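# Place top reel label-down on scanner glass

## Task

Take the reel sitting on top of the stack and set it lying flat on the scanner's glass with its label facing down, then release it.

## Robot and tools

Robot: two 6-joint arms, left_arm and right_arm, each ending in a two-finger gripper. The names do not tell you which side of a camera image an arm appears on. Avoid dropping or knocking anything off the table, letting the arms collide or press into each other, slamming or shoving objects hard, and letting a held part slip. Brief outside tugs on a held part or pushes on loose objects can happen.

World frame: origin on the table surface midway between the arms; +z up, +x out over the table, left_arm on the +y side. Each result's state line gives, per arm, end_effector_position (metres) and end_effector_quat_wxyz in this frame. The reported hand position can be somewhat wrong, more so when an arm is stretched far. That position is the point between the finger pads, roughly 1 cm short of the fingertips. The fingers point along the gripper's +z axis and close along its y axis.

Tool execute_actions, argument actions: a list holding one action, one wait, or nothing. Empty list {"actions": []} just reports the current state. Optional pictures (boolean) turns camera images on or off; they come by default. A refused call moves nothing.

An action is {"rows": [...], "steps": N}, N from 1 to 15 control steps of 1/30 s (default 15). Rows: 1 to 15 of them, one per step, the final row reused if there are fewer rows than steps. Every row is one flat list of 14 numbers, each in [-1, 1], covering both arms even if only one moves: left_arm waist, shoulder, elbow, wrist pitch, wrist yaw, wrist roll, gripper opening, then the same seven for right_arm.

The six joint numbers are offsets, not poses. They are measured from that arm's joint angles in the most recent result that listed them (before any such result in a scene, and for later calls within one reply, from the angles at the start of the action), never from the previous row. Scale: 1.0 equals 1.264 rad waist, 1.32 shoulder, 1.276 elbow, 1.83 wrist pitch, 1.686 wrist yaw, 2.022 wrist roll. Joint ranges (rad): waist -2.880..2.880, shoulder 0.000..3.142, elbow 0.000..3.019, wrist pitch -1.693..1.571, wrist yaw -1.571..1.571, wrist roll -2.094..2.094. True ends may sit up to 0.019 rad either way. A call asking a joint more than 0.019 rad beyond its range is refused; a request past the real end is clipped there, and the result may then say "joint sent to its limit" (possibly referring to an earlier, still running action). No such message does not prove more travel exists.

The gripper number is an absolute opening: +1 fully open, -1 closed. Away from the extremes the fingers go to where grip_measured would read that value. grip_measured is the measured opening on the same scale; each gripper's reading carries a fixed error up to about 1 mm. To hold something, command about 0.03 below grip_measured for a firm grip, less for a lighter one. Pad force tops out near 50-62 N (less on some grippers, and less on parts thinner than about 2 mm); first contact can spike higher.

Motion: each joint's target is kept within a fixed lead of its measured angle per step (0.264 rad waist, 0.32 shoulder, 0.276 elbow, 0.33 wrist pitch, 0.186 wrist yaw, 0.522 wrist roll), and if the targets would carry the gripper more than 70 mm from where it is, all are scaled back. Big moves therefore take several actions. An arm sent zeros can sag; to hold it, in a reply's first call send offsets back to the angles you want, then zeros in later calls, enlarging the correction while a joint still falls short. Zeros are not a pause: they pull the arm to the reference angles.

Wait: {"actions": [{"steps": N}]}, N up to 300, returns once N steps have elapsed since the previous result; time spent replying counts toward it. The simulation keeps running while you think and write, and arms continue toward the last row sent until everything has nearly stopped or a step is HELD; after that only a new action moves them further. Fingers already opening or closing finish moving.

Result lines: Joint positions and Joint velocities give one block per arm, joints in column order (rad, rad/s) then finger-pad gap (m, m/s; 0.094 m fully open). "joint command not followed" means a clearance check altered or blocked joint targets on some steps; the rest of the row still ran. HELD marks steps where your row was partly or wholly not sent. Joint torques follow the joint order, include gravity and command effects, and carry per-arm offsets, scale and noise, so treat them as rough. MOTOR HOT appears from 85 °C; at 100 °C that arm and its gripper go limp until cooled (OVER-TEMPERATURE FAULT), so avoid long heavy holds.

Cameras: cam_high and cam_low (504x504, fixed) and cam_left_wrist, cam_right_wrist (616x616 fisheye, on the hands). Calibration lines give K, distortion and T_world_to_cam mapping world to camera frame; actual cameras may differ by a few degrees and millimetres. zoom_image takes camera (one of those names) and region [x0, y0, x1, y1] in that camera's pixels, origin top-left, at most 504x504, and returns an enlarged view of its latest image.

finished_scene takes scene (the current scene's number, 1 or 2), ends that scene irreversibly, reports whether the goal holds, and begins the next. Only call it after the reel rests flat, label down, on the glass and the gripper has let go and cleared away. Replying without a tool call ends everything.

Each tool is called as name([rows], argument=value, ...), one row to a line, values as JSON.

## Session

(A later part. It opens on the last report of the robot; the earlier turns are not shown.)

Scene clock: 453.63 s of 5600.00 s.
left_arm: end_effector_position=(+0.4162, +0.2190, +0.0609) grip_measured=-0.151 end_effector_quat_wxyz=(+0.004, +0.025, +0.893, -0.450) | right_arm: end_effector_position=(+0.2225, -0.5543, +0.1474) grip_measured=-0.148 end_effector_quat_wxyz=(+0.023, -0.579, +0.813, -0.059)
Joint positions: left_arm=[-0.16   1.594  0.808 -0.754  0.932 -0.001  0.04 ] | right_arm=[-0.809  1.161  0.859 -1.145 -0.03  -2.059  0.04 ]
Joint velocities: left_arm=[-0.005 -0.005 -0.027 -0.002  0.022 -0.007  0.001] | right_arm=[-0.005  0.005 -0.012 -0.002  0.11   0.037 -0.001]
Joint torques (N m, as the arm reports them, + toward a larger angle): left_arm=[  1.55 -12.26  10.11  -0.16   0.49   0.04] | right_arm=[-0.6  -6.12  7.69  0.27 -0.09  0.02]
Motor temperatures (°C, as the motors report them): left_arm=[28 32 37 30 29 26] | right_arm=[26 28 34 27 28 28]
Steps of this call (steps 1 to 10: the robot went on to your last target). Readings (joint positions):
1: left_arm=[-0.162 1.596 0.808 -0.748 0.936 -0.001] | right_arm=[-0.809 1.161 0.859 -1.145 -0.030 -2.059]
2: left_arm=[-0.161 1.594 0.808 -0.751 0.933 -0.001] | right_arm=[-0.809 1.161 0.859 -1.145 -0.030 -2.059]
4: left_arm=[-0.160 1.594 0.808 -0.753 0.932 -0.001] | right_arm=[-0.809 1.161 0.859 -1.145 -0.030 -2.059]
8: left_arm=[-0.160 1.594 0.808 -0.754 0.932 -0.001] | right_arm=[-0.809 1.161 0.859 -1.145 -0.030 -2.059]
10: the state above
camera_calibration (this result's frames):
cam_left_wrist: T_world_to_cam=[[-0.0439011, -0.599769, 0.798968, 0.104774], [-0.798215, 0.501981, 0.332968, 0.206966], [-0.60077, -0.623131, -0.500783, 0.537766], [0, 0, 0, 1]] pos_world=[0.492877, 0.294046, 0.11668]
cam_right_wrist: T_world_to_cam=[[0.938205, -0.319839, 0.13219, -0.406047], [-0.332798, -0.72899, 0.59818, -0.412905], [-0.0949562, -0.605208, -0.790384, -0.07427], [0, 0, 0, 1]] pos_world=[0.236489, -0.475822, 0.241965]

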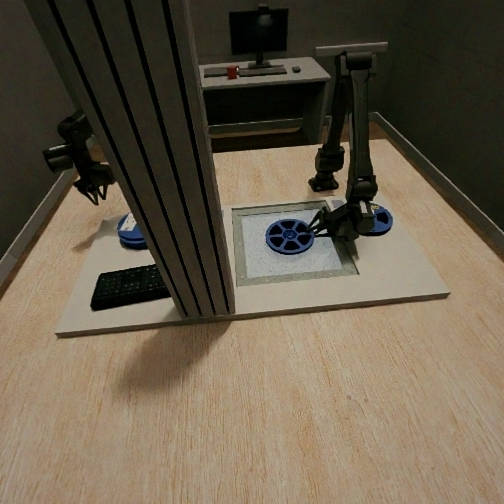

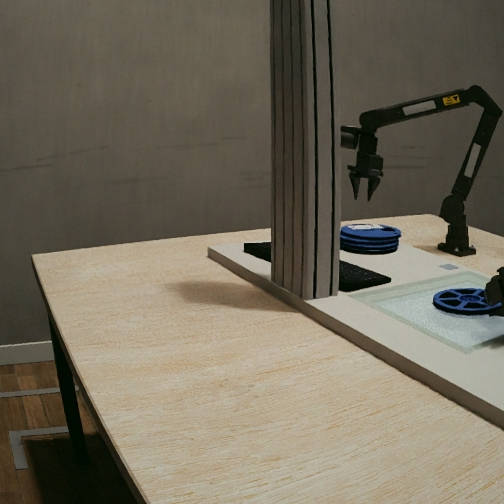

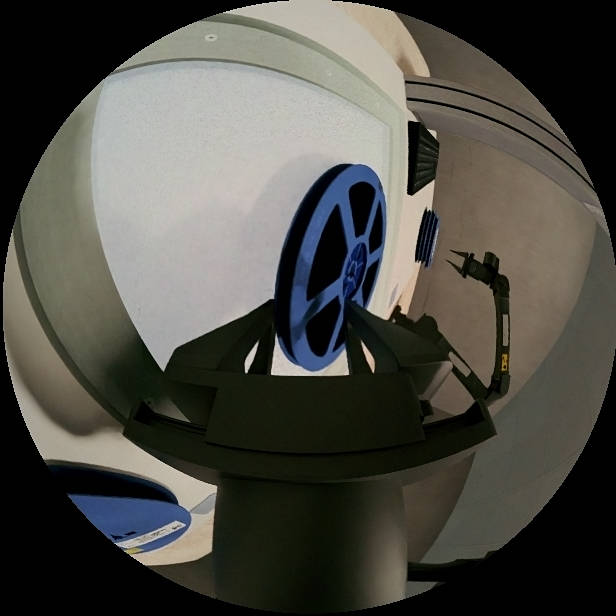

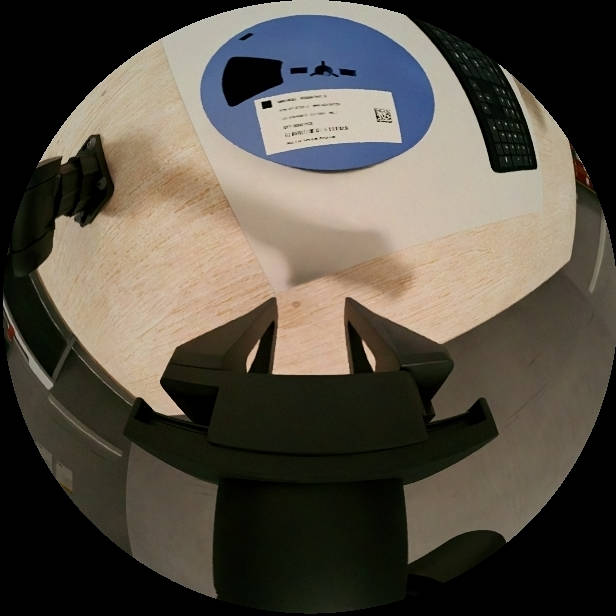

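execute_actions([
  {"rows":[[0.013,-0.003,0.028,-0.008,-0.002,0,-0.11,0,0,0,0,0,0,-0.15],[0.015,-0.003,0.028,-0.008,-0.002,0,-0.07,0,0,0,0,0,0,-0.15],[0.018,-0.003,0.028,-0.008,-0.002,0,-0.03,0,0,0,0,0,0,-0.15],[0.022,-0.003,0.028,-0.008,-0.002,0,-0.02,0,0,0,0,0,0,-0.15],[0.027,-0.003,0.028,-0.008,-0.002,0,-0.02,0,0,0,0,0,0,-0.15],[0.032,-0.003,0.028,-0.008,-0.002,0,-0.02,0,0,0,0,0,0,-0.15],[0.037,-0.005,0.028,-0.008,-0.002,0,-0.02,0,0,0,0,0,0,-0.15],[0.042,-0.01,0.028,-0.008,-0.002,0,-0.02,0,0,0,0,0,0,-0.15],[0.046,-0.018,0.028,-0.008,-0.002,0,-0.02,0,0,0,0,0,0,-0.15],[0.049,-0.03,0.028,-0.008,-0.002,0,-0.02,0,0,0,0,0,0,-0.15],[0.051,-0.045,0.028,-0.008,-0.002,0,-0.02,0,0,0,0,0,0,-0.15],[0.052,-0.06,0.028,-0.008,-0.002,0,-0.02,0,0,0,0,0,0,-0.15],[0.052,-0.075,0.028,-0.008,-0.002,0,-0.02,0,0,0,0,0,0,-0.15],[0.052,-0.088,0.028,-0.008,-0.002,0,-0.02,0,0,0,0,0,0,-0.15],[0.052,-0.097,0.028,-0.008,-0.002,0,-0.02,0,0,0,0,0,0,-0.15]],"steps":15},
], pictures=false)

execute_actions([
  {"steps":12},
])

zoom_image(camera="cam_high", region=[220, 160, 410, 300])

Scene clock: 467.67 s of 5600.00 s.
left_arm: end_effector_position=(+0.4289, +0.2400, +0.0876) grip_measured=-0.022 end_effector_quat_wxyz=(+0.050, +0.017, +0.892, -0.448) | right_arm: end_effector_position=(+0.2225, -0.5543, +0.1474) grip_measured=-0.148 end_effector_quat_wxyz=(+0.023, -0.579, +0.813, -0.059)
Joint positions: left_arm=[-0.104  1.52   0.81  -0.755  0.931 -0.001  0.046] | right_arm=[-0.809  1.161  0.859 -1.145 -0.03  -2.059  0.04 ]
Joint velocities: left_arm=[ 0.024 -0.63   0.017 -0.012 -0.022 -0.066 -0.001] | right_arm=[-0.005 -0.005 -0.022 -0.002  0.066  0.007  0.   ]
Joint torques (N m, as the arm reports them, + toward a larger angle): left_arm=[  1.09 -12.47  10.49   0.21   0.62   0.04] | right_arm=[-0.55 -6.11  7.68  0.29 -0.09  0.03]
Motor temperatures (°C, as the motors report them): left_arm=[28 32 38 30 28 26] | right_arm=[26 28 34 27 28 28]
Steps of this call (steps 1 to 15: the robot went on to your last target; steps 16 to 90: nothing new was sent; then 10.53 s passed at rest; steps 91 to 105: all 15 steps of this action). Readings (joint positions):
91: left_arm=[-0.160 1.594 0.808 -0.754 0.934 -0.001] | right_arm=[-0.809 1.161 0.859 -1.145 -0.030 -2.059]
92: left_arm=[-0.160 1.593 0.809 -0.755 0.936 -0.001] | right_arm=[-0.809 1.161 0.859 -1.145 -0.030 -2.059]
94: left_arm=[-0.160 1.591 0.809 -0.755 0.937 -0.001] | right_arm=[-0.809 1.161 0.859 -1.145 -0.030 -2.059]
98: left_arm=[-0.145 1.590 0.810 -0.755 0.936 -0.001] | right_arm=[-0.809 1.161 0.859 -1.145 -0.030 -2.059]
105: the state above

Scene clock: 468.07 s of 5600.00 s.
left_arm: end_effector_position=(+0.4326, +0.2401, +0.1145) grip_measured=-0.022 end_effector_quat_wxyz=(+0.084, +0.034, +0.890, -0.447) | right_arm: end_effector_position=(+0.2225, -0.5543, +0.1474) grip_measured=-0.148 end_effector_quat_wxyz=(+0.023, -0.579, +0.813, -0.059)
Joint positions: left_arm=[-0.104  1.448  0.814 -0.755  0.931 -0.001  0.046] | right_arm=[-0.809  1.161  0.859 -1.145 -0.03  -2.059  0.04 ]
Joint velocities: left_arm=[ 0.005 -0.005 -0.002 -0.012 -0.037 -0.095 -0.001] | right_arm=[ 0.005  0.005 -0.012  0.007  0.007 -0.037  0.001]
Joint torques (N m, as the arm reports them, + toward a larger angle): left_arm=[ 0.61 -9.09 10.87  0.29  0.58  0.03] | right_arm=[-0.56 -6.1   7.68  0.27 -0.09  0.03]
Motor temperatures (°C, as the motors report them): left_arm=[28 32 38 30 28 26] | right_arm=[26 28 34 27 28 28]
Steps of this call (steps 1 to 12: the robot went on to your last target). Readings (joint positions):
1: left_arm=[-0.104 1.499 0.810 -0.755 0.931 -0.001] | right_arm=[-0.809 1.161 0.859 -1.145 -0.030 -2.059]
2: left_arm=[-0.104 1.480 0.810 -0.755 0.931 -0.001] | right_arm=[-0.809 1.161 0.859 -1.145 -0.030 -2.059]
4: left_arm=[-0.104 1.454 0.812 -0.755 0.931 -0.001] | right_arm=[-0.809 1.161 0.859 -1.145 -0.030 -2.059]
8: left_arm=[-0.104 1.447 0.814 -0.755 0.931 -0.001] | right_arm=[-0.809 1.161 0.859 -1.145 -0.030 -2.059]
12: the state above
camera_calibration (this result's frames):
cam_left_wrist: T_world_to_cam=[[-0.129234, -0.603615, 0.786732, 0.11449], [-0.865703, 0.455594, 0.207345, 0.246283], [-0.483588, -0.654281, -0.581429, 0.553597], [0, 0, 0, 1]] pos_world=[0.495717, 0.31911, 0.180739]
cam_right_wrist: T_world_to_cam=[[0.938205, -0.319839, 0.13219, -0.406047], [-0.332798, -0.72899, 0.59818, -0.412905], [-0.0949562, -0.605208, -0.790384, -0.07427], [0, 0, 0, 1]] pos_world=[0.236489, -0.475822, 0.241965]

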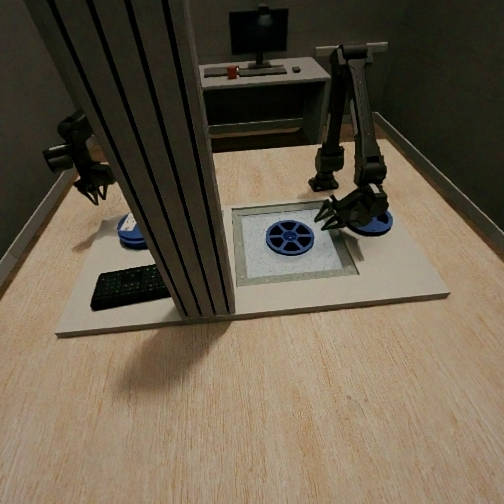

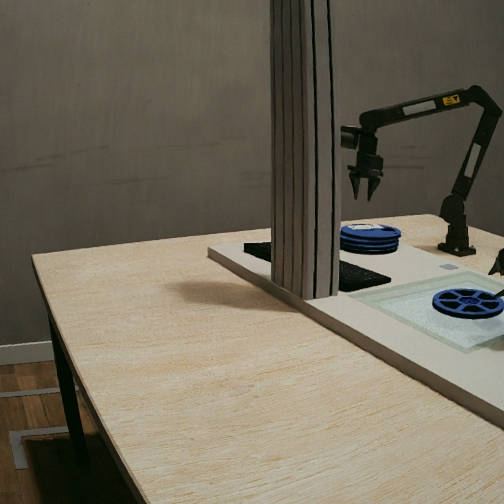

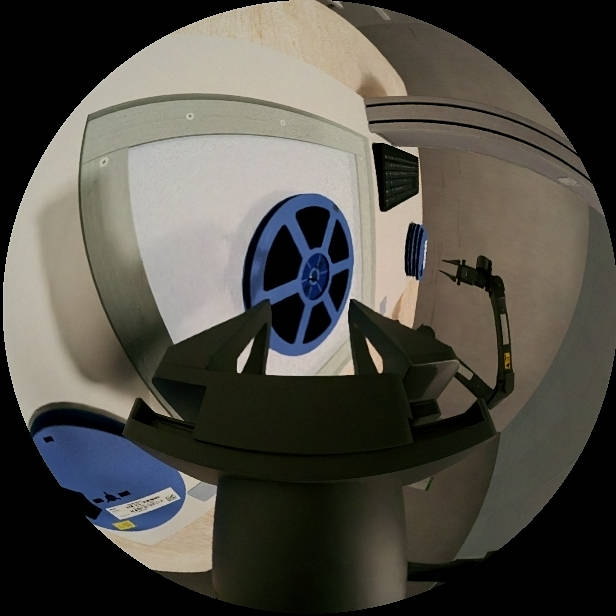

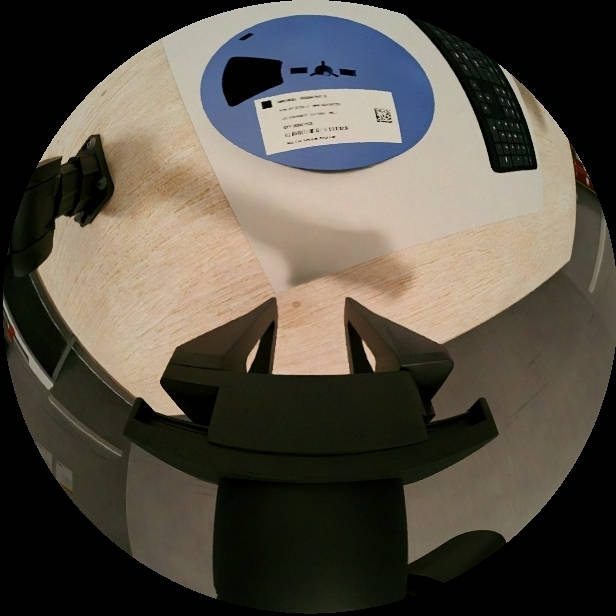

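Region (220, 160, 410, 300) of cam_high's 504x504 image, scaled by 2.653, with more detail than that image has; it fills the top 371 rows of this view, and the rest is white.

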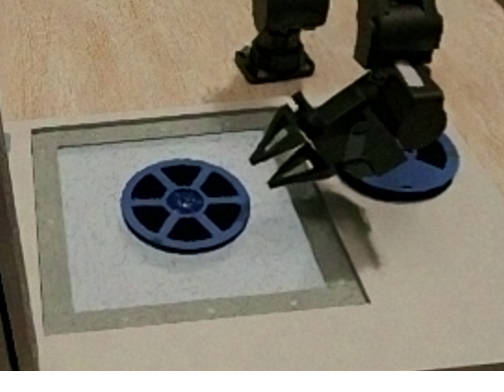

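finished_scene(scene=2)

The scene is finished: the task was done.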